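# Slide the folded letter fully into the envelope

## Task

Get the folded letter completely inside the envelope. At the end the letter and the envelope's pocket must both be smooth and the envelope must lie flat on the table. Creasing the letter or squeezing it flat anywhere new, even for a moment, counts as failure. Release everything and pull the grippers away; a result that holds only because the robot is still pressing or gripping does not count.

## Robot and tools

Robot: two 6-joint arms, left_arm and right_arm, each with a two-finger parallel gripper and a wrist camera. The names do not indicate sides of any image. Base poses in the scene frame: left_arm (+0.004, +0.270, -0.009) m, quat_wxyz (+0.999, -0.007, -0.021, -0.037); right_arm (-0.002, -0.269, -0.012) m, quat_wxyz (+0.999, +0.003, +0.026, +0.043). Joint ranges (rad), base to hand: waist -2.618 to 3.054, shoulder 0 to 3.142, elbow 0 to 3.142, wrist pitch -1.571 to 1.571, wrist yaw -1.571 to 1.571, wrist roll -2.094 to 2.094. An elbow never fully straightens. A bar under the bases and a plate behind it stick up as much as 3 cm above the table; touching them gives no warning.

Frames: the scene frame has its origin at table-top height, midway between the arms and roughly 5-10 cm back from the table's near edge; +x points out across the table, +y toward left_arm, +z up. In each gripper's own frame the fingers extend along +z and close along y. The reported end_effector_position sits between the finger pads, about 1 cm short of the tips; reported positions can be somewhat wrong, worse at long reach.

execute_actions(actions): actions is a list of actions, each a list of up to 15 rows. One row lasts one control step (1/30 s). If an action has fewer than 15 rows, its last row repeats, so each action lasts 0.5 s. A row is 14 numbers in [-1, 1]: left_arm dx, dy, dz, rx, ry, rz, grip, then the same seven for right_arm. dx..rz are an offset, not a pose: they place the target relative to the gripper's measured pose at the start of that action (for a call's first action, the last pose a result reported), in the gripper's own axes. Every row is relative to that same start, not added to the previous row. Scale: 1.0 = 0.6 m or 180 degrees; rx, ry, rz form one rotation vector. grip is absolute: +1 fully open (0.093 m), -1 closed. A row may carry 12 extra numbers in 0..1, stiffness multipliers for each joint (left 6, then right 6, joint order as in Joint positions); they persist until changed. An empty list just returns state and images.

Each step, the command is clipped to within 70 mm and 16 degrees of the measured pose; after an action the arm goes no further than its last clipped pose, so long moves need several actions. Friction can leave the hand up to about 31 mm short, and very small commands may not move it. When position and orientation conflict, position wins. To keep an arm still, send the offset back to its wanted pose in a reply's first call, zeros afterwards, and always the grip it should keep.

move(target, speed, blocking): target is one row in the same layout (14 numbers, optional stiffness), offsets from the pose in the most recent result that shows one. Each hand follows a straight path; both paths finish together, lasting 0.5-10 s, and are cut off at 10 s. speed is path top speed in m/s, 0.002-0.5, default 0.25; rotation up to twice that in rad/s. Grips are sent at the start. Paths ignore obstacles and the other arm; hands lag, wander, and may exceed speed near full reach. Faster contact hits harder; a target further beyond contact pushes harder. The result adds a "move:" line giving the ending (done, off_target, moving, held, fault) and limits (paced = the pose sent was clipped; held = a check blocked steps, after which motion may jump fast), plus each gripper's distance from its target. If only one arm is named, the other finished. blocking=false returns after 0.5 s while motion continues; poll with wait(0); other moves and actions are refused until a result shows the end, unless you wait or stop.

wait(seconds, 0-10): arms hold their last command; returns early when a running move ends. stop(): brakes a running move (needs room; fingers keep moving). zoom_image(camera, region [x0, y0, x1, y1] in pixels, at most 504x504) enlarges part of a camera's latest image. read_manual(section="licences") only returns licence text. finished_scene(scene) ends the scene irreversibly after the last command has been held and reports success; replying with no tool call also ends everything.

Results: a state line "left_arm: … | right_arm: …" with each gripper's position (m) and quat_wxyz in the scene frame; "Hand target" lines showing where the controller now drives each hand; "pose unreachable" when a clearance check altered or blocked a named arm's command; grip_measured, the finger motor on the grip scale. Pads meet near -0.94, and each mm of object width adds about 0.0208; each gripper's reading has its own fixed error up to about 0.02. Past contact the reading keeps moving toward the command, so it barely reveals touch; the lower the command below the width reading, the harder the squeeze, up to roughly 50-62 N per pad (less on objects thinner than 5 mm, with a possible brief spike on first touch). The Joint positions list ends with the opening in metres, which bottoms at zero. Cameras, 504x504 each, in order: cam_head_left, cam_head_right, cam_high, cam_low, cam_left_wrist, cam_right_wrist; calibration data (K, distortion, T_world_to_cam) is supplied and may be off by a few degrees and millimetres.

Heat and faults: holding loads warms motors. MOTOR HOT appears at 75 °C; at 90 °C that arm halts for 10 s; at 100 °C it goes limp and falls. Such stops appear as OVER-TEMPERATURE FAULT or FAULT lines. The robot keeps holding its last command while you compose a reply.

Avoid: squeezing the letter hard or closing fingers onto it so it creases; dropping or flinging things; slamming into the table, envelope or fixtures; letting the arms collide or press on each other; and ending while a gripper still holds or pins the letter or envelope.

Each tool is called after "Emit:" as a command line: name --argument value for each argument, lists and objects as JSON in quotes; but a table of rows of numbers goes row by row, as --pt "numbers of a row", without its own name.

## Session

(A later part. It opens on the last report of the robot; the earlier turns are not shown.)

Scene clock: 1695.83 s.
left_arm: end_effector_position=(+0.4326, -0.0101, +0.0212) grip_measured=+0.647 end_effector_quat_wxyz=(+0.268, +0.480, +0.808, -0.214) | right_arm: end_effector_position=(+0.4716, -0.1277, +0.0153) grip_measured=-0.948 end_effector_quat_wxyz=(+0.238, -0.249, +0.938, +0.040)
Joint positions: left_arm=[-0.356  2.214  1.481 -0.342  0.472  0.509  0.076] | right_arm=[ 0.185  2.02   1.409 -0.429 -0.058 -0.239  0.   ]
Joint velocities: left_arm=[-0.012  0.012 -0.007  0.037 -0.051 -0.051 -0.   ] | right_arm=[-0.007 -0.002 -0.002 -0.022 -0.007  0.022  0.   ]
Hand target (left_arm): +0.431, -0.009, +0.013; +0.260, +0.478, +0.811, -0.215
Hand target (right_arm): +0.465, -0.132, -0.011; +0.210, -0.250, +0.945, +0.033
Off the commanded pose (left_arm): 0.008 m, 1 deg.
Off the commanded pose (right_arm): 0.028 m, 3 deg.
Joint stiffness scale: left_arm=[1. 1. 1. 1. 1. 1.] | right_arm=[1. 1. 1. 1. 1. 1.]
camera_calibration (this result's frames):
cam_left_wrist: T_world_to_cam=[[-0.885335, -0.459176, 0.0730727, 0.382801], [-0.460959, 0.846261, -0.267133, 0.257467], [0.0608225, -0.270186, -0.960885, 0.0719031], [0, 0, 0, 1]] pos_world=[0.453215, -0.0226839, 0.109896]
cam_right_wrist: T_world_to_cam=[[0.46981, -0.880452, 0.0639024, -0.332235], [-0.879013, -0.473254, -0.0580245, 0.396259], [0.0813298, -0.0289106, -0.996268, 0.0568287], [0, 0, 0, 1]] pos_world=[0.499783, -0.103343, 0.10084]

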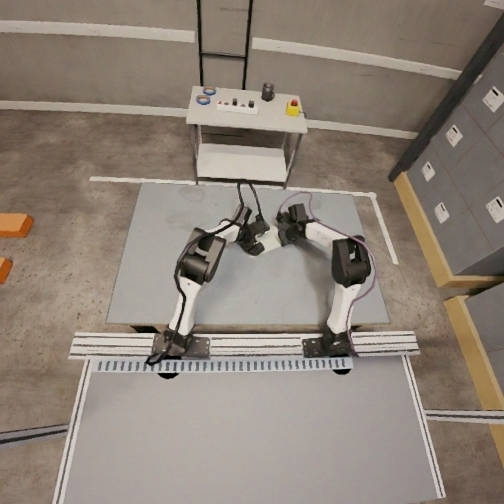

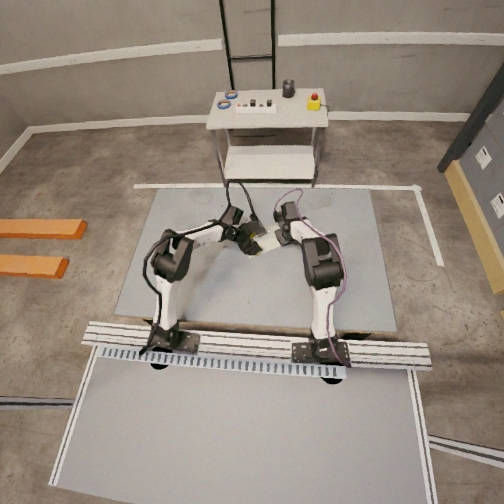

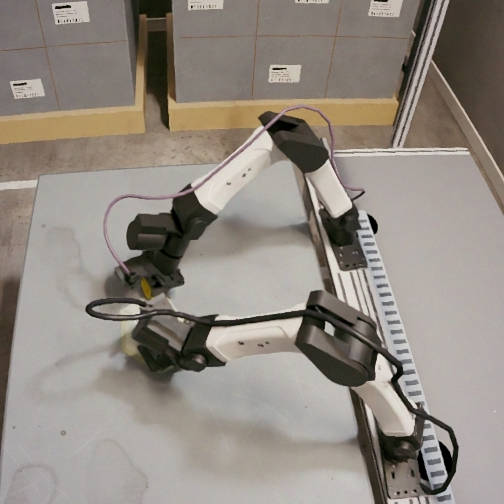

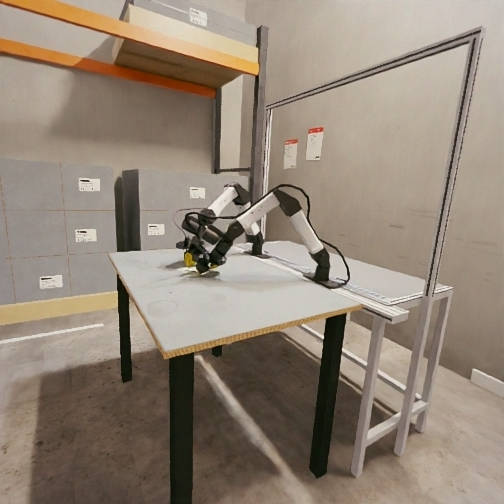

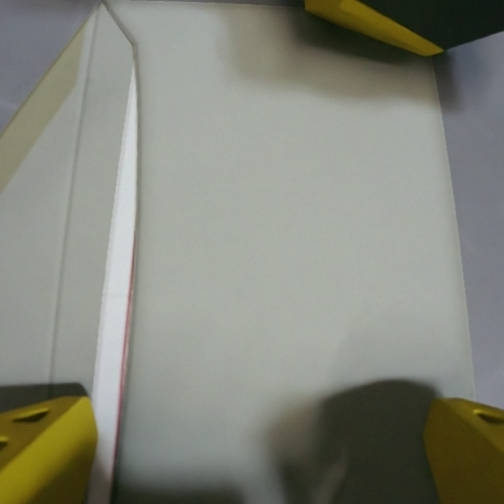

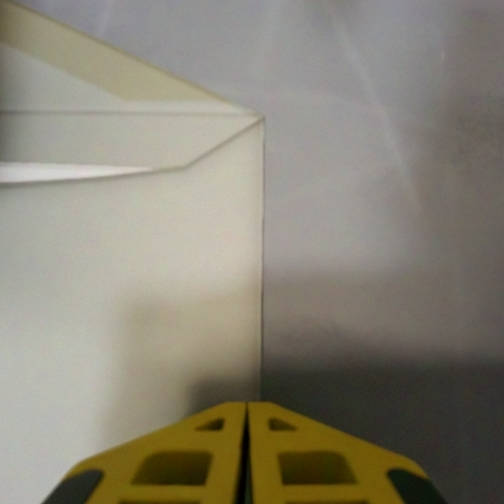

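Emit:
execute_actions --actions '[[[0.017,-0.0006,0.0154,0.0041,0.0066,-0.0043,0.65,0.030,0,0.035,0,0.019,0,-0.95],[0.017,-0.0006,0.0154,0.0041,0.0066,-0.0043,0.65,0.030,0,0.035,0,0.019,0,-0.95],[0.017,-0.0006,0.0154,0.0041,0.0066,-0.0043,0.65,0.030,0,0.035,0,0.019,0,-0.95],[0.017,-0.0006,0.0154,0.0041,0.0066,-0.0043,0.633,0.030,0,0.035,0,0.019,0,-0.95],[0.017,-0.0006,0.0154,0.0041,0.0066,-0.0043,0.616,0.030,0,0.035,0,0.019,0,-0.95],[0.017,-0.0006,0.0154,0.0041,0.0066,-0.0043,0.599,0.030,0,0.035,0,0.019,0,-0.95],[0.017,-0.0006,0.0154,0.0041,0.0066,-0.0043,0.582,0.030,0,0.035,0,0.019,0,-0.95],[0.017,-0.0006,0.0154,0.0041,0.0066,-0.0043,0.565,0.030,0,0.035,0,0.019,0,-0.95],[0.017,-0.0006,0.0154,0.0041,0.0066,-0.0043,0.548,0.030,0,0.035,0,0.019,0,-0.95],[0.017,-0.0006,0.0154,0.0041,0.0066,-0.0043,0.531,0.030,0,0.035,0,0.019,0,-0.95],[0.017,-0.0006,0.0154,0.0041,0.0066,-0.0043,0.514,0.030,0,0.035,0,0.019,0,-0.95],[0.017,-0.0006,0.0154,0.0041,0.0066,-0.0043,0.497,0.030,0,0.035,0,0.019,0,-0.95],[0.017,-0.0006,0.0154,0.0041,0.0066,-0.0043,0.485,0.030,0,0.035,0,0.019,0,-0.95]]]'

Scene clock: 1703.80 s.
left_arm: end_effector_position=(+0.4326, -0.0101, +0.0212) grip_measured=+0.488 end_effector_quat_wxyz=(+0.268, +0.480, +0.808, -0.214) | right_arm: end_effector_position=(+0.4716, -0.1277, +0.0153) grip_measured=-0.948 end_effector_quat_wxyz=(+0.238, -0.249, +0.938, +0.040)
Joint positions: left_arm=[-0.356  2.214  1.481 -0.342  0.472  0.509  0.069] | right_arm=[ 0.185  2.02   1.409 -0.429 -0.058 -0.239  0.   ]
Joint velocities: left_arm=[ 0.007 -0.007  0.007  0.037  0.007 -0.066 -0.002] | right_arm=[-0.017 -0.022  0.002  0.051  0.007  0.022  0.   ]
Hand target (left_arm): +0.430, -0.009, +0.008; +0.255, +0.478, +0.813, -0.216
Hand target (right_arm): +0.465, -0.132, -0.011; +0.210, -0.250, +0.945, +0.033
Off the commanded pose (left_arm): 0.014 m, 2 deg.
Off the commanded pose (right_arm): 0.028 m, 3 deg.
Joint stiffness scale: left_arm=[1. 1. 1. 1. 1. 1.] | right_arm=[1. 1. 1. 1. 1. 1.]
camera_calibration (this result's frames):
cam_left_wrist: T_world_to_cam=[[-0.885335, -0.459176, 0.0730727, 0.382801], [-0.460959, 0.846261, -0.267133, 0.257467], [0.0608225, -0.270186, -0.960885, 0.0719031], [0, 0, 0, 1]] pos_world=[0.453215, -0.0226839, 0.109896]
cam_right_wrist: T_world_to_cam=[[0.46981, -0.880452, 0.0639024, -0.332235], [-0.879013, -0.473254, -0.0580245, 0.396259], [0.0813298, -0.0289106, -0.996268, 0.0568287], [0, 0, 0, 1]] pos_world=[0.499783, -0.103343, 0.10084]

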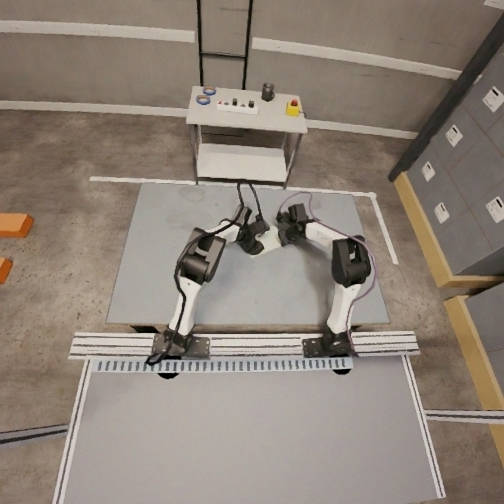

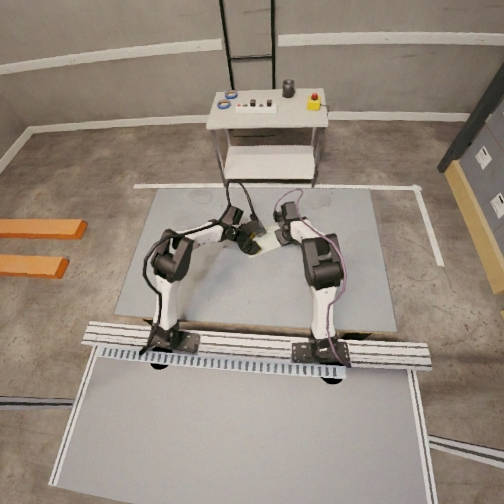

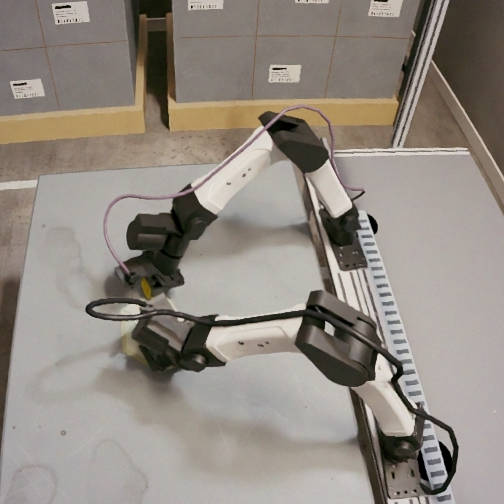

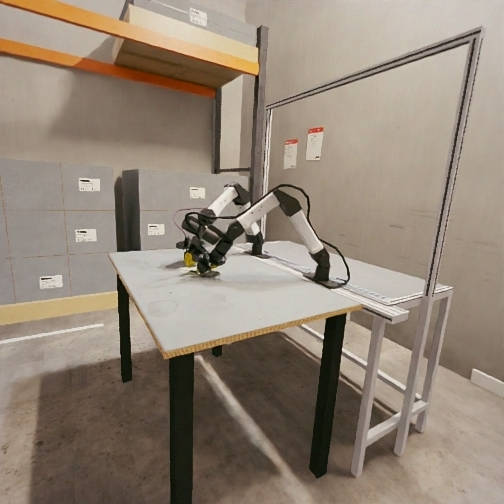

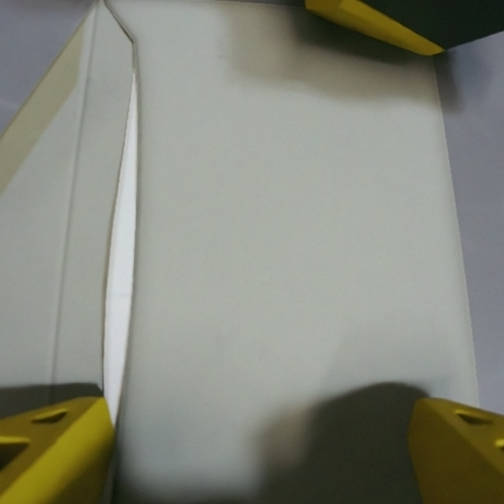

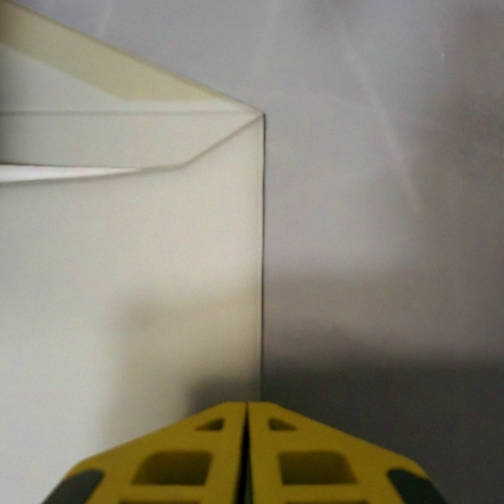

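Letter advanced (bowed slightly). Lift now.

Emit:
execute_actions --actions '[[[0.012,-0.0004,0.011,0.003,0.0047,-0.003,0.485,0.030,0,0.035,0,0.019,0,-0.95],[0.006,-0.0002,0.0055,0.0015,0.0023,-0.0015,0.485,0.030,0,0.035,0,0.019,0,-0.95],[0,0,0,0,0,0,0.485,0.030,0,0.035,0,0.019,0,-0.95],[-0.006,0.0002,-0.0055,-0.0015,-0.0023,0.0015,0.485,0.030,0,0.035,0,0.019,0,-0.95],[-0.012,0.0004,-0.011,-0.003,-0.0047,0.003,0.485,0.030,0,0.035,0,0.019,0,-0.95],[-0.017,0.0006,-0.0155,-0.0041,-0.0066,0.0043,0.485,0.030,0,0.035,0,0.019,0,-0.95],[-0.022,0.0008,-0.020,-0.0053,-0.0085,0.0055,0.485,0.030,0,0.035,0,0.019,0,-0.95],[-0.022,0.0008,-0.020,-0.0053,-0.0085,0.0055,0.485,0.030,0,0.035,0,0.019,0,-0.95],[-0.022,0.0008,-0.020,-0.0053,-0.0085,0.0055,0.485,0.030,0,0.035,0,0.019,0,-0.95],[-0.022,0.0008,-0.020,-0.0053,-0.0085,0.0055,0.485,0.030,0,0.035,0,0.019,0,-0.95],[-0.022,0.0008,-0.020,-0.0053,-0.0085,0.0055,0.485,0.030,0,0.035,0,0.019,0,-0.95],[-0.022,0.0008,-0.020,-0.0053,-0.0085,0.0055,0.485,0.030,0,0.035,0,0.019,0,-0.95],[-0.022,0.0008,-0.020,-0.0053,-0.0085,0.0055,0.52,0.030,0,0.035,0,0.019,0,-0.95],[-0.022,0.0008,-0.020,-0.0053,-0.0085,0.0055,0.55,0.030,0,0.035,0,0.019,0,-0.95],[-0.022,0.0008,-0.020,-0.0053,-0.0085,0.0055,0.58,0.030,0,0.035,0,0.019,0,-0.95]]]'

Emit:
zoom_image --camera "cam_left_wrist" --region '[0, 200, 250, 504]'

Scene clock: 1712.67 s.
left_arm: end_effector_position=(+0.4333, -0.0105, +0.0258) grip_measured=+0.565 end_effector_quat_wxyz=(+0.272, +0.480, +0.806, -0.213) | right_arm: end_effector_position=(+0.4716, -0.1277, +0.0153) grip_measured=-0.948 end_effector_quat_wxyz=(+0.238, -0.249, +0.938, +0.040)
Joint positions: left_arm=[-0.356  2.204  1.481 -0.342  0.472  0.509  0.072] | right_arm=[ 0.185  2.02   1.409 -0.429 -0.058 -0.239  0.   ]
Joint velocities: left_arm=[-0.002 -0.002  0.002 -0.051 -0.007  0.066  0.026] | right_arm=[ 0.002  0.017  0.012  0.007 -0.037 -0.066  0.   ]
Hand target (left_arm): +0.435, -0.012, +0.038; +0.284, +0.482, +0.802, -0.211
Hand target (right_arm): +0.465, -0.132, -0.011; +0.210, -0.250, +0.945, +0.033
Off the commanded pose (left_arm): 0.013 m, 2 deg.
Off the commanded pose (right_arm): 0.028 m, 3 deg.
Joint stiffness scale: left_arm=[1. 1. 1. 1. 1. 1.] | right_arm=[1. 1. 1. 1. 1. 1.]
camera_calibration (this result's frames):
cam_left_wrist: T_world_to_cam=[[-0.885956, -0.458873, 0.0672121, 0.383347], [-0.458586, 0.845199, -0.274475, 0.258475], [0.0691415, -0.273995, -0.959242, 0.0725882], [0, 0, 0, 1]] pos_world=[0.453143, -0.0226666, 0.114809]
cam_right_wrist: T_world_to_cam=[[0.46981, -0.880452, 0.0639024, -0.332235], [-0.879013, -0.473254, -0.0580245, 0.396259], [0.0813298, -0.0289106, -0.996268, 0.0568287], [0, 0, 0, 1]] pos_world=[0.499783, -0.103343, 0.10084]

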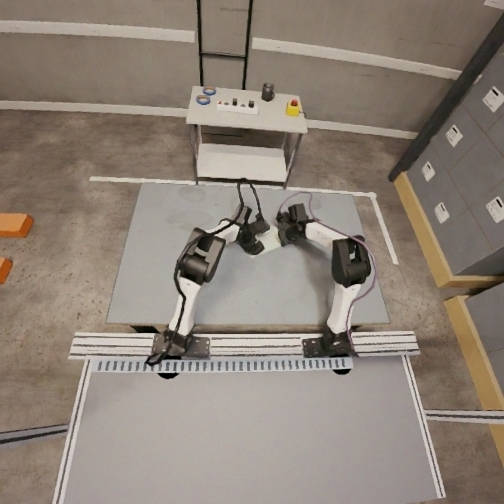

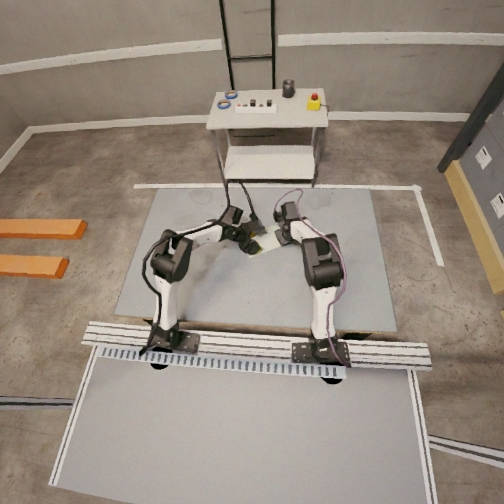

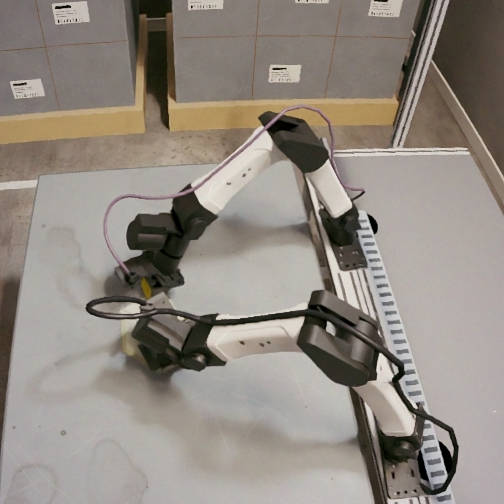

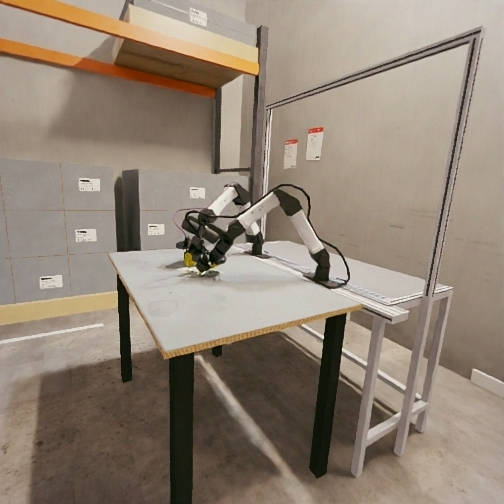

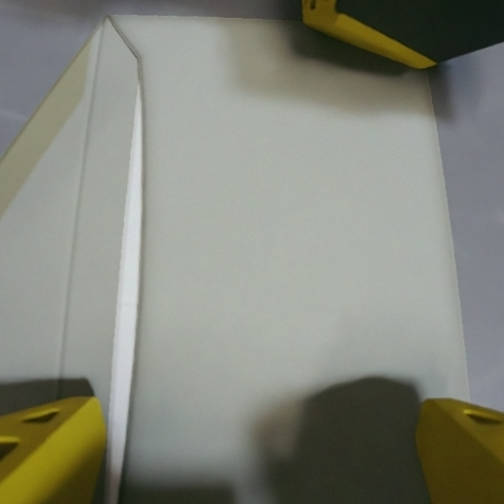

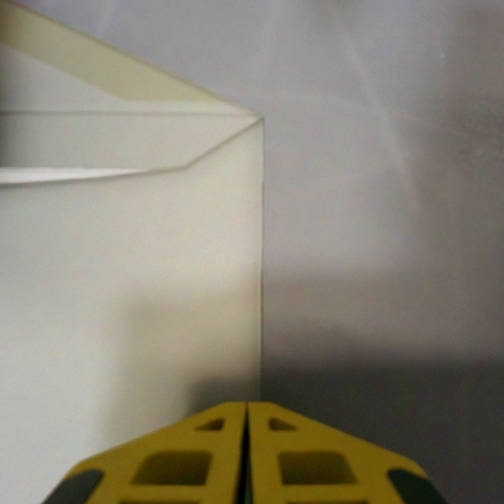

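Region (0, 200, 250, 504) of cam_left_wrist's 504x504 image, scaled by 1.658, with more detail than that image has; it fills the left 414 columns of this view, and the rest is white.

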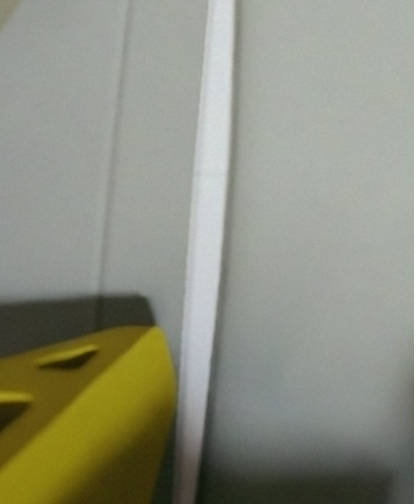

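Emit:
execute_actions --actions '[[[-0.012,0.0004,-0.011,-0.003,-0.0047,0.003,0.55,0.030,0,0.035,0,0.019,0,-0.95],[-0.006,0.0002,-0.0055,-0.0015,-0.0023,0.0015,0.55,0.030,0,0.035,0,0.019,0,-0.95],[0,0,0,0,0,0,0.55,0.030,0,0.035,0,0.019,0,-0.95],[0.004,-0.0001,0.0035,0.001,0.0015,-0.001,0.55,0.030,0,0.035,0,0.019,0,-0.95],[0.008,-0.0003,0.007,0.002,0.003,-0.002,0.55,0.030,0,0.035,0,0.019,0,-0.95],[0.012,-0.0004,0.0105,0.003,0.0045,-0.003,0.55,0.030,0,0.035,0,0.019,0,-0.95],[0.015,-0.0005,0.0135,0.0036,0.0058,-0.0038,0.55,0.030,0,0.035,0,0.019,0,-0.95],[0.0175,-0.0006,0.0158,0.0042,0.0068,-0.0044,0.55,0.030,0,0.035,0,0.019,0,-0.95],[0.0195,-0.0007,0.0176,0.0047,0.0075,-0.0049,0.55,0.030,0,0.035,0,0.019,0,-0.95],[0.0215,-0.0008,0.0194,0.0052,0.0083,-0.0054,0.55,0.030,0,0.035,0,0.019,0,-0.95]]]'

Emit:
zoom_image --camera "cam_left_wrist" --region '[40, 330, 200, 504]'

Scene clock: 1729.33 s.
left_arm: end_effector_position=(+0.4327, -0.0103, +0.0205) grip_measured=+0.552 end_effector_quat_wxyz=(+0.268, +0.480, +0.808, -0.214) | right_arm: end_effector_position=(+0.4716, -0.1277, +0.0153) grip_measured=-0.948 end_effector_quat_wxyz=(+0.238, -0.249, +0.938, +0.040)
Joint positions: left_arm=[-0.356  2.215  1.481 -0.341  0.473  0.51   0.072] | right_arm=[ 0.185  2.02   1.409 -0.429 -0.058 -0.239  0.   ]
Joint velocities: left_arm=[-0.007 -0.012 -0.007 -0.051 -0.007 -0.007  0.   ] | right_arm=[ 0.007 -0.002  0.007  0.007 -0.051  0.007  0.   ]
Hand target (left_arm): +0.431, -0.009, +0.009; +0.256, +0.478, +0.812, -0.216
Hand target (right_arm): +0.465, -0.132, -0.011; +0.210, -0.250, +0.945, +0.033
Off the commanded pose (left_arm): 0.012 m, 1 deg.
Off the commanded pose (right_arm): 0.028 m, 3 deg.
Joint stiffness scale: left_arm=[1. 1. 1. 1. 1. 1.] | right_arm=[1. 1. 1. 1. 1. 1.]
camera_calibration (this result's frames):
cam_left_wrist: T_world_to_cam=[[-0.885796, -0.458281, 0.0731011, 0.383078], [-0.460083, 0.846597, -0.267575, 0.257123], [0.0607374, -0.27065, -0.96076, 0.0712366], [0, 0, 0, 1]] pos_world=[0.4533, -0.0228424, 0.109238]
cam_right_wrist: T_world_to_cam=[[0.46981, -0.880452, 0.0639024, -0.332235], [-0.879013, -0.473254, -0.0580245, 0.396259], [0.0813298, -0.0289106, -0.996268, 0.0568287], [0, 0, 0, 1]] pos_world=[0.499783, -0.103343, 0.10084]

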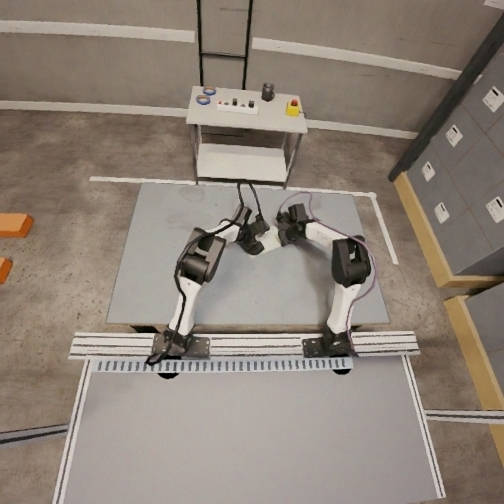

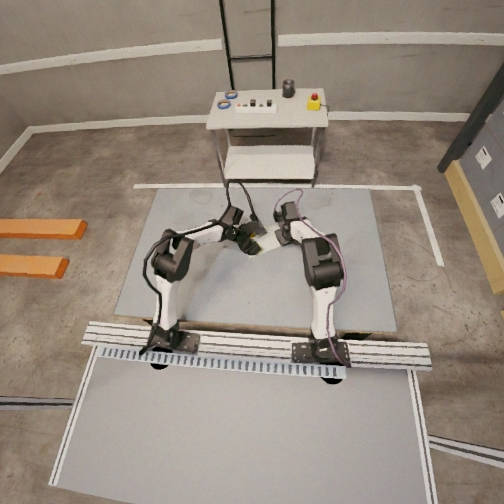

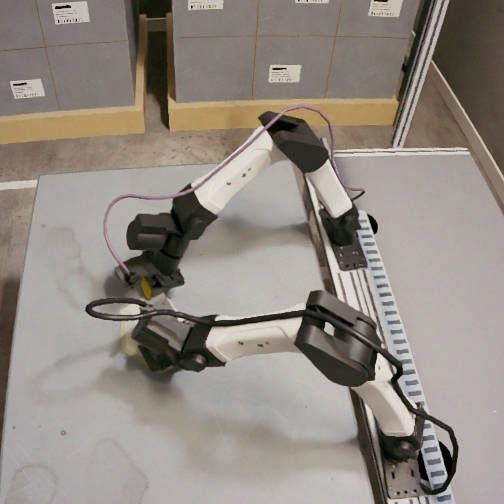

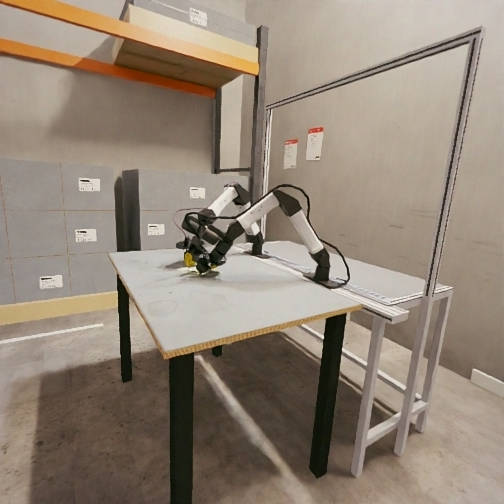

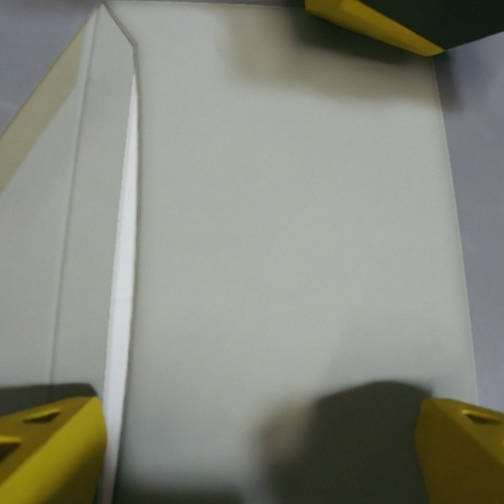

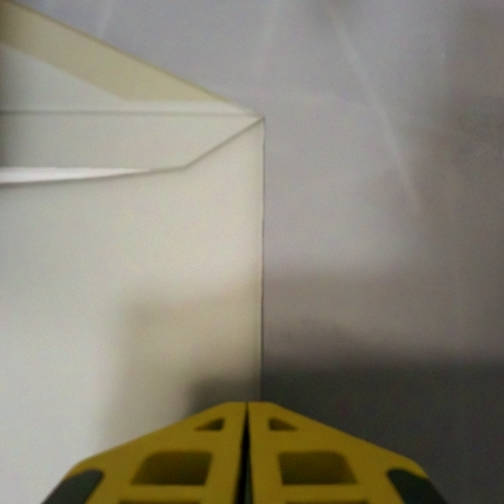

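Region (40, 330, 200, 504) of cam_left_wrist's 504x504 image, scaled by 2.897, with more detail than that image has; it fills the left 463 columns of this view, and the rest is white.

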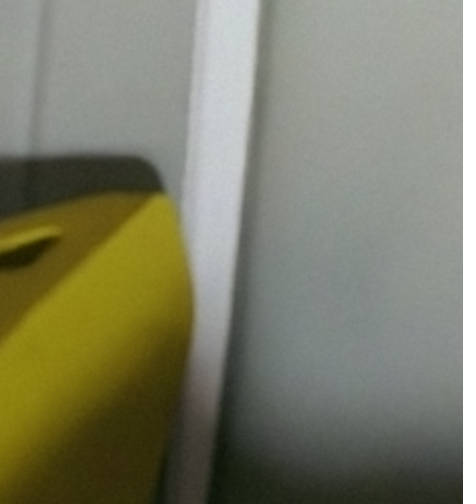

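Emit:
execute_actions --actions '[[[0.017,-0.0006,0.0154,0.0041,0.0066,-0.0043,0.55,0.030,0,0.035,0,0.019,0,-0.95],[0.017,-0.0006,0.0154,0.0041,0.0066,-0.0043,0.55,0.030,0,0.035,0,0.019,0,-0.95],[0.017,-0.0006,0.0154,0.0041,0.0066,-0.0043,0.537,0.030,0,0.035,0,0.019,0,-0.95],[0.017,-0.0006,0.0154,0.0041,0.0066,-0.0043,0.524,0.030,0,0.035,0,0.019,0,-0.95],[0.017,-0.0006,0.0154,0.0041,0.0066,-0.0043,0.511,0.030,0,0.035,0,0.019,0,-0.95],[0.017,-0.0006,0.0154,0.0041,0.0066,-0.0043,0.498,0.030,0,0.035,0,0.019,0,-0.95],[0.017,-0.0006,0.0154,0.0041,0.0066,-0.0043,0.485,0.030,0,0.035,0,0.019,0,-0.95],[0.017,-0.0006,0.0154,0.0041,0.0066,-0.0043,0.472,0.030,0,0.035,0,0.019,0,-0.95],[0.017,-0.0006,0.0154,0.0041,0.0066,-0.0043,0.459,0.030,0,0.035,0,0.019,0,-0.95],[0.017,-0.0006,0.0154,0.0041,0.0066,-0.0043,0.446,0.030,0,0.035,0,0.019,0,-0.95],[0.017,-0.0006,0.0154,0.0041,0.0066,-0.0043,0.433,0.030,0,0.035,0,0.019,0,-0.95],[0.017,-0.0006,0.0154,0.0041,0.0066,-0.0043,0.425,0.030,0,0.035,0,0.019,0,-0.95]],[[0.012,-0.0004,0.011,0.003,0.0047,-0.003,0.425,0.030,0,0.035,0,0.019,0,-0.95],[0.006,-0.0002,0.0055,0.0015,0.0023,-0.0015,0.425,0.030,0,0.035,0,0.019,0,-0.95],[0,0,0,0,0,0,0.425,0.030,0,0.035,0,0.019,0,-0.95],[-0.006,0.0002,-0.0055,-0.0015,-0.0023,0.0015,0.425,0.030,0,0.035,0,0.019,0,-0.95],[-0.012,0.0004,-0.011,-0.003,-0.0047,0.003,0.425,0.030,0,0.035,0,0.019,0,-0.95],[-0.017,0.0006,-0.0155,-0.0041,-0.0066,0.0043,0.425,0.030,0,0.035,0,0.019,0,-0.95],[-0.022,0.0008,-0.020,-0.0053,-0.0085,0.0055,0.425,0.030,0,0.035,0,0.019,0,-0.95],[-0.024,0.0009,-0.022,-0.0058,-0.0093,0.006,0.425,0.030,0,0.035,0,0.019,0,-0.95],[-0.024,0.0009,-0.022,-0.0058,-0.0093,0.006,0.425,0.030,0,0.035,0,0.019,0,-0.95],[-0.024,0.0009,-0.022,-0.0058,-0.0093,0.006,0.425,0.030,0,0.035,0,0.019,0,-0.95],[-0.024,0.0009,-0.022,-0.0058,-0.0093,0.006,0.425,0.030,0,0.035,0,0.019,0,-0.95],[-0.024,0.0009,-0.022,-0.0058,-0.0093,0.006,0.425,0.030,0,0.035,0,0.019,0,-0.95],[-0.024,0.0009,-0.022,-0.0058,-0.0093,0.006,0.46,0.030,0,0.035,0,0.019,0,-0.95],[-0.024,0.0009,-0.022,-0.0058,-0.0093,0.006,0.50,0.030,0,0.035,0,0.019,0,-0.95],[-0.024,0.0009,-0.022,-0.0058,-0.0093,0.006,0.54,0.030,0,0.035,0,0.019,0,-0.95]]]'

Scene clock: 1746.53 s.
left_arm: end_effector_position=(+0.4340, -0.0109, +0.0276) grip_measured=+0.521 end_effector_quat_wxyz=(+0.275, +0.481, +0.805, -0.213) | right_arm: end_effector_position=(+0.4716, -0.1277, +0.0153) grip_measured=-0.948 end_effector_quat_wxyz=(+0.238, -0.249, +0.938, +0.040)
Joint positions: left_arm=[-0.356  2.201  1.481 -0.339  0.473  0.51   0.07 ] | right_arm=[ 0.185  2.02   1.409 -0.429 -0.058 -0.239  0.   ]
Joint velocities: left_arm=[0.002 0.012 0.017 0.066 0.037 0.007 0.033] | right_arm=[ 0.002 -0.012 -0.022 -0.037 -0.007  0.007  0.   ]
Hand target (left_arm): +0.436, -0.012, +0.040; +0.287, +0.482, +0.801, -0.211
Hand target (right_arm): +0.465, -0.132, -0.011; +0.210, -0.250, +0.945, +0.033
Off the commanded pose (left_arm): 0.013 m, 1 deg.
Off the commanded pose (right_arm): 0.028 m, 3 deg.
Joint stiffness scale: left_arm=[1. 1. 1. 1. 1. 1.] | right_arm=[1. 1. 1. 1. 1. 1.]
camera_calibration (this result's frames):
cam_left_wrist: T_world_to_cam=[[-0.886705, -0.457993, 0.063219, 0.384147], [-0.456285, 0.844829, -0.279405, 0.258774], [0.0745565, -0.276596, -0.95809, 0.0716862], [0, 0, 0, 1]] pos_world=[0.453355, -0.0228552, 0.116699]
cam_right_wrist: T_world_to_cam=[[0.46981, -0.880452, 0.0639024, -0.332235], [-0.879013, -0.473254, -0.0580245, 0.396259], [0.0813298, -0.0289106, -0.996268, 0.0568287], [0, 0, 0, 1]] pos_world=[0.499783, -0.103343, 0.10084]

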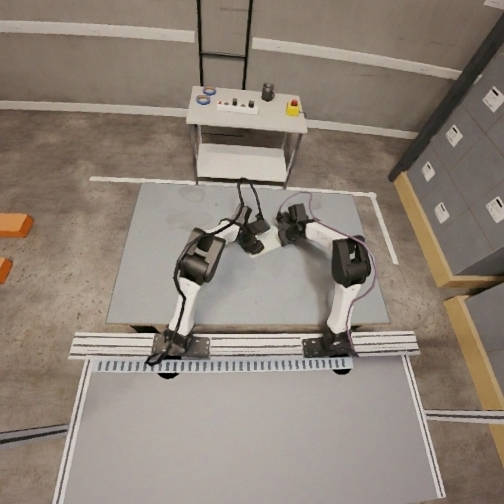

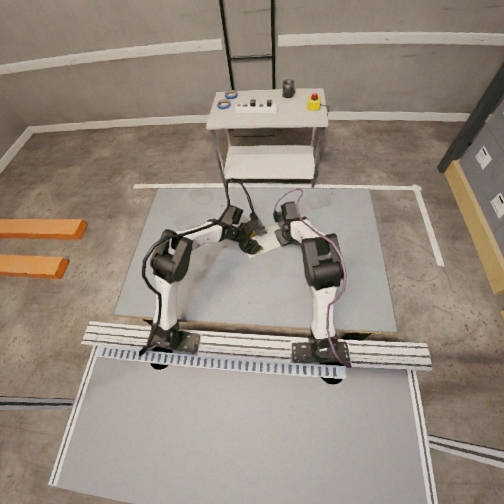

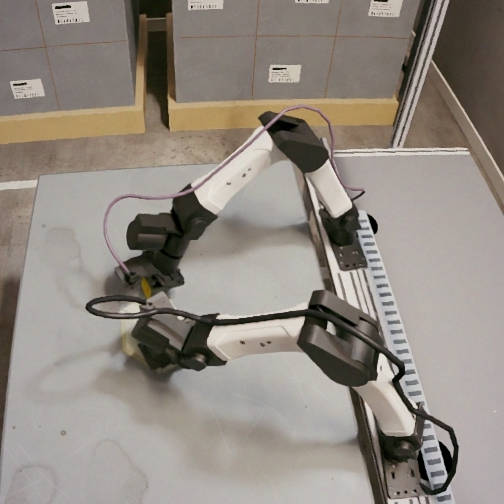

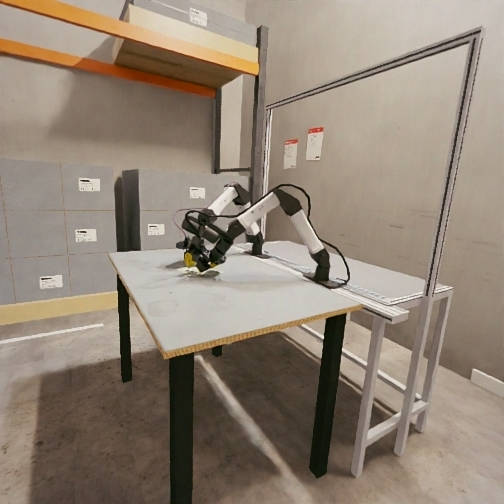

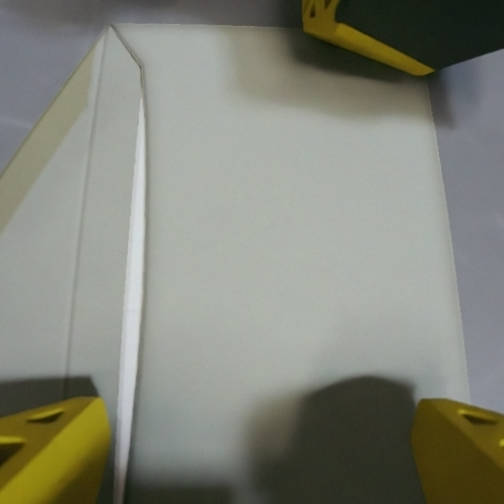

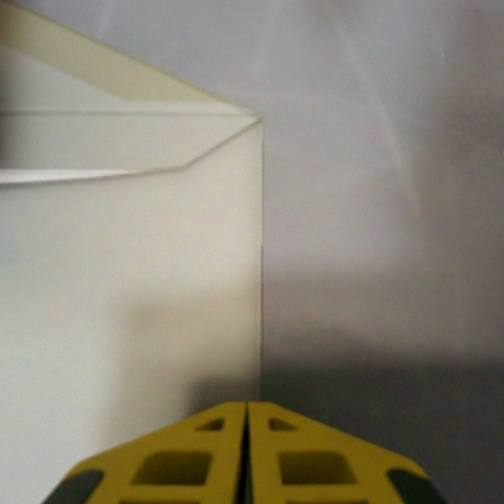

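Emit:
execute_actions --actions '[[[-0.016,0.0006,-0.0146,-0.0039,-0.0062,0.004,0.54,0.025,0,0.029,0,0.016,0,-0.95],[-0.020,0.0007,-0.018,-0.0048,-0.0077,0.005,0.54,0.019,0,0.022,0,0.012,0,-0.95],[-0.024,0.0009,-0.022,-0.0058,-0.0093,0.006,0.54,0.013,0,0.015,0,0.008,0,-0.95],[-0.028,0.001,-0.026,-0.0067,-0.0108,0.007,0.54,0.007,0,0.008,0,0.004,0,-0.95],[-0.032,0.0011,-0.030,-0.0077,-0.0123,0.008,0.54,0,0,0,0,0,0,-0.95],[-0.036,0.0013,-0.034,-0.0086,-0.0138,0.009,0.54,-0.006,0,-0.008,0,-0.004,0,-0.95],[-0.040,0.0014,-0.038,-0.0096,-0.0154,0.010,0.54,-0.012,0,-0.016,0,-0.008,0,-0.95],[-0.044,0.0015,-0.042,-0.0105,-0.0169,0.011,0.54,-0.017,0,-0.024,0,-0.011,0,-0.95],[-0.047,0.0016,-0.047,-0.0113,-0.018,0.012,0.54,-0.021,0,-0.032,0,-0.014,0,-0.95],[-0.050,0.0017,-0.052,-0.012,-0.019,0.0125,0.54,-0.025,0,-0.040,0,-0.017,0,-0.95],[-0.052,0.0018,-0.057,-0.0125,-0.020,0.013,0.54,-0.028,0,-0.048,0,-0.019,0,-0.95],[-0.054,0.0018,-0.062,-0.013,-0.021,0.0135,0.54,-0.031,0,-0.056,0,-0.021,0,-0.95],[-0.055,0.0018,-0.067,-0.013,-0.021,0.0135,0.54,-0.033,0,-0.063,0,-0.022,0,-0.95]]]'

Emit:
move --target '[0, 0, -0.30, 0, 0, 0, 0.54, -0.02, -0.05, -0.30, 0, 0, 0, -0.95]' --speed 0.3

Scene clock: 1760.03 s.
left_arm: end_effector_position=(+0.4366, -0.0122, +0.0680) grip_measured=+0.538 end_effector_quat_wxyz=(+0.310, +0.484, +0.791, -0.208) | right_arm: end_effector_position=(+0.4754, -0.1269, +0.0497) grip_measured=-0.948 end_effector_quat_wxyz=(+0.271, -0.248, +0.929, +0.041)
Joint positions: left_arm=[-0.356  2.117  1.481 -0.349  0.473  0.513  0.071] | right_arm=[ 0.185  1.945  1.409 -0.435 -0.06  -0.239  0.   ]
Joint velocities: left_arm=[-0.012 -0.149 -0.002  0.007  0.022  0.022 -0.   ] | right_arm=[ 0.002 -0.335 -0.002  0.081  0.007 -0.007  0.   ]
Hand target (left_arm): +0.437, -0.008, +0.079; +0.316, +0.485, +0.789, -0.206
Hand target (right_arm): +0.471, -0.126, +0.057; +0.270, -0.248, +0.929, +0.048
Off the commanded pose (left_arm): 0.012 m, 1 deg.
Off the commanded pose (right_arm): 0.010 m, 1 deg.
Joint stiffness scale: left_arm=[1. 1. 1. 1. 1. 1.] | right_arm=[1. 1. 1. 1. 1. 1.]
camera_calibration (this result's frames):
cam_left_wrist: T_world_to_cam=[[-0.890562, -0.454609, 0.0151518, 0.388311], [-0.432805, 0.83666, -0.335678, 0.265885], [0.139925, -0.3055, -0.941855, 0.0798777], [0, 0, 0, 1]] pos_world=[0.449714, -0.0215234, 0.158601]
cam_right_wrist: T_world_to_cam=[[0.465177, -0.881887, 0.0767122, -0.334067], [-0.873008, -0.471379, -0.125135, 0.402672], [0.146516, -0.00876027, -0.98917, 0.0619906], [0, 0, 0, 1]] pos_world=[0.497853, -0.104256, 0.137335]

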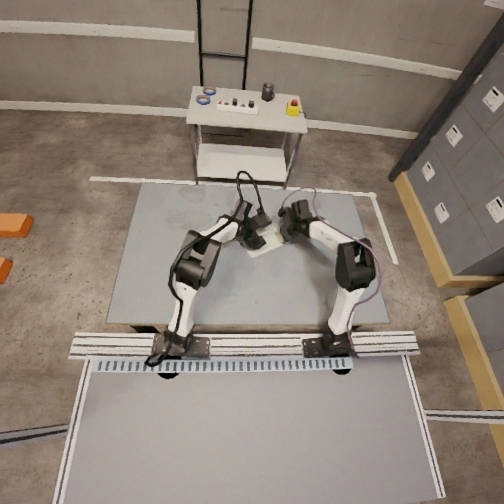

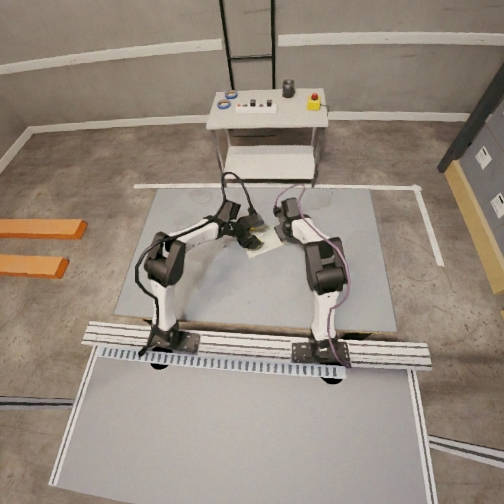

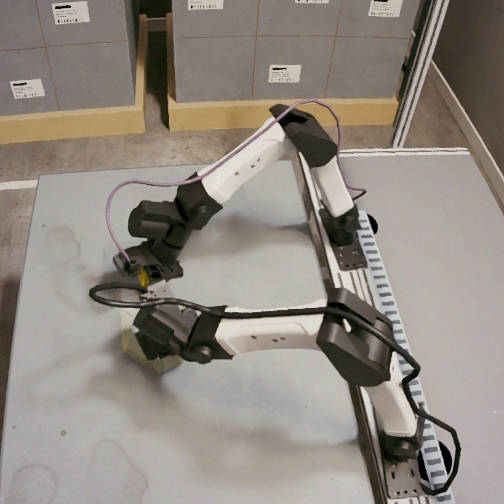

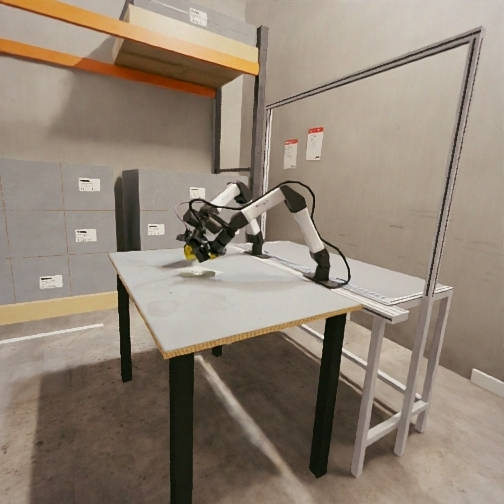

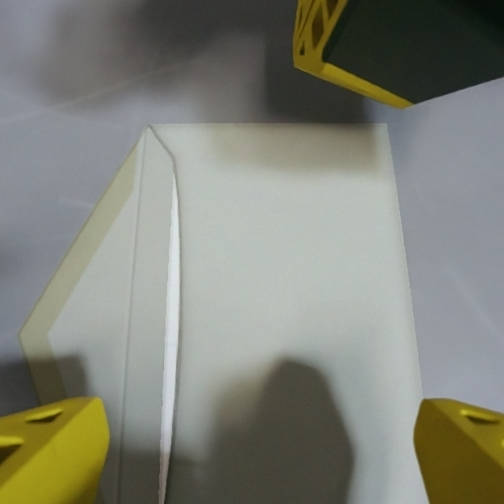

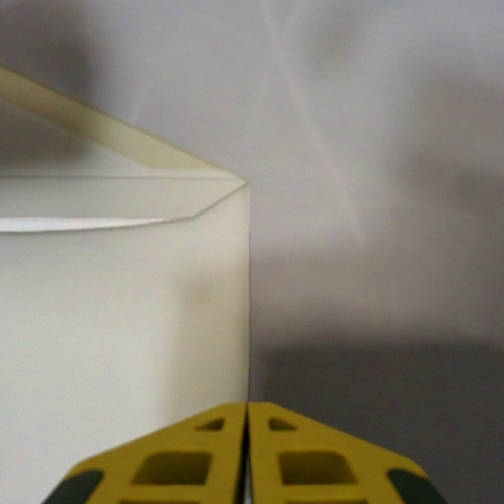

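Scene clock: 1761.40 s.
left_arm: end_effector_position=(+0.3788, +0.0990, +0.1833) grip_measured=+0.538 end_effector_quat_wxyz=(+0.297, +0.480, +0.798, -0.210) | right_arm: end_effector_position=(+0.4145, -0.1837, +0.2087) grip_measured=-0.948 end_effector_quat_wxyz=(+0.275, -0.244, +0.929, +0.037)
Joint positions: left_arm=[-0.134  1.742  1.481 -0.865  0.577  0.73   0.071] | right_arm=[ 0.079  1.619  1.634 -0.985 -0.11  -0.321  0.   ]
Joint velocities: left_arm=[-0.002 -0.002 -0.002 -0.051 -0.022 -0.037  0.001] | right_arm=[-0.002  0.017  0.007 -0.037  0.022 -0.022  0.   ]
Hand target (left_arm): +0.382, +0.099, +0.197; +0.312, +0.484, +0.791, -0.209
Hand target (right_arm): +0.413, -0.184, +0.211; +0.272, -0.248, +0.929, +0.041
Off the commanded pose (left_arm): 0.016 m, 2 deg.
Off the commanded pose (right_arm): 0.004 m, 1 deg.
Joint stiffness scale: left_arm=[1. 1. 1. 1. 1. 1.] | right_arm=[1. 1. 1. 1. 1. 1.]
move: off_target (left_arm)
camera_calibration (this result's frames):
cam_left_wrist: T_world_to_cam=[[-0.886465, -0.461463, 0.0350907, 0.381121], [-0.448178, 0.837091, -0.313711, 0.188285], [0.115392, -0.293821, -0.94887, 0.239933], [0, 0, 0, 1]] pos_world=[0.394549, 0.0887589, 0.273358]
cam_right_wrist: T_world_to_cam=[[0.455006, -0.88645, 0.0847081, -0.366309], [-0.876883, -0.462587, -0.130726, 0.347072], [0.155067, -0.0147982, -0.987793, 0.222818], [0, 0, 0, 1]] pos_world=[0.436463, -0.160867, 0.296498]

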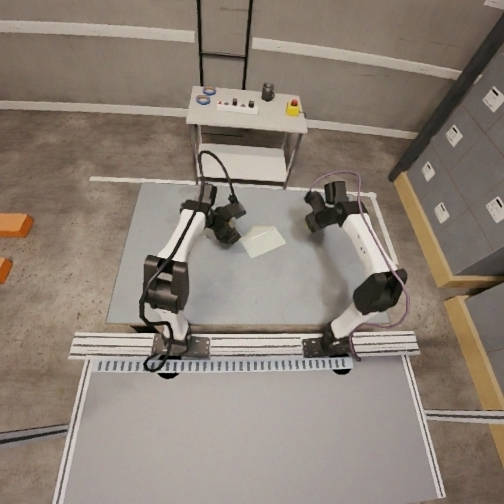

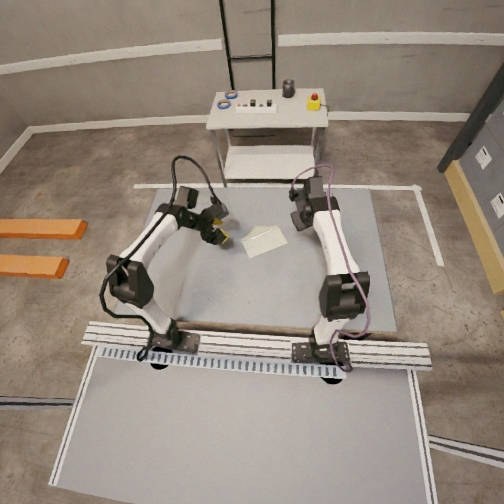

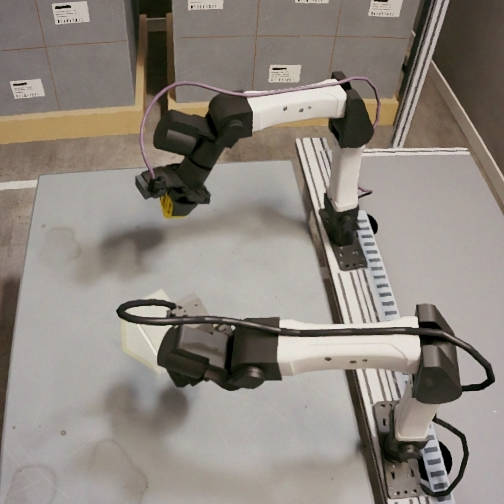

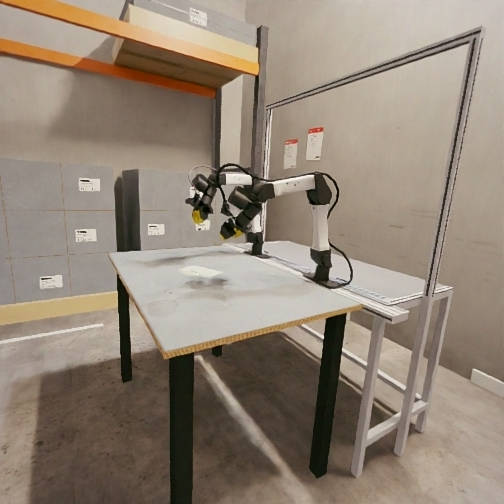

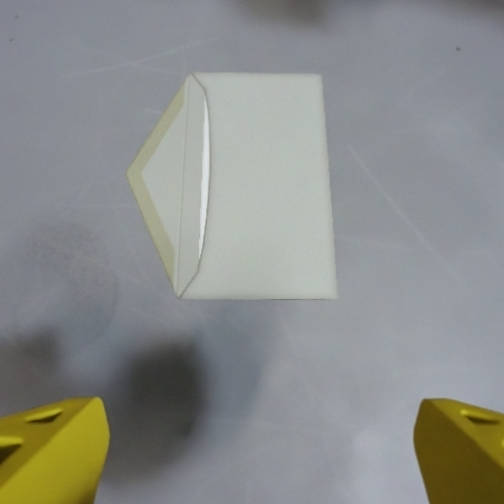

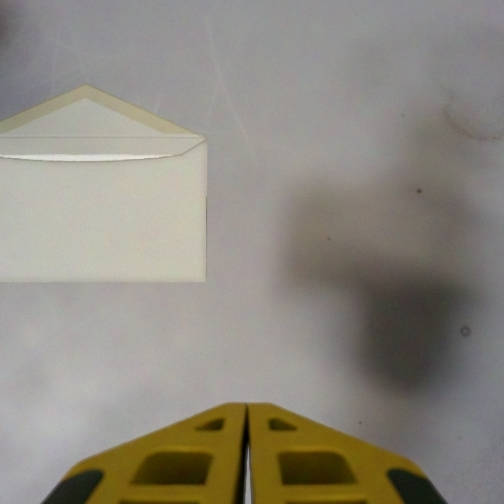

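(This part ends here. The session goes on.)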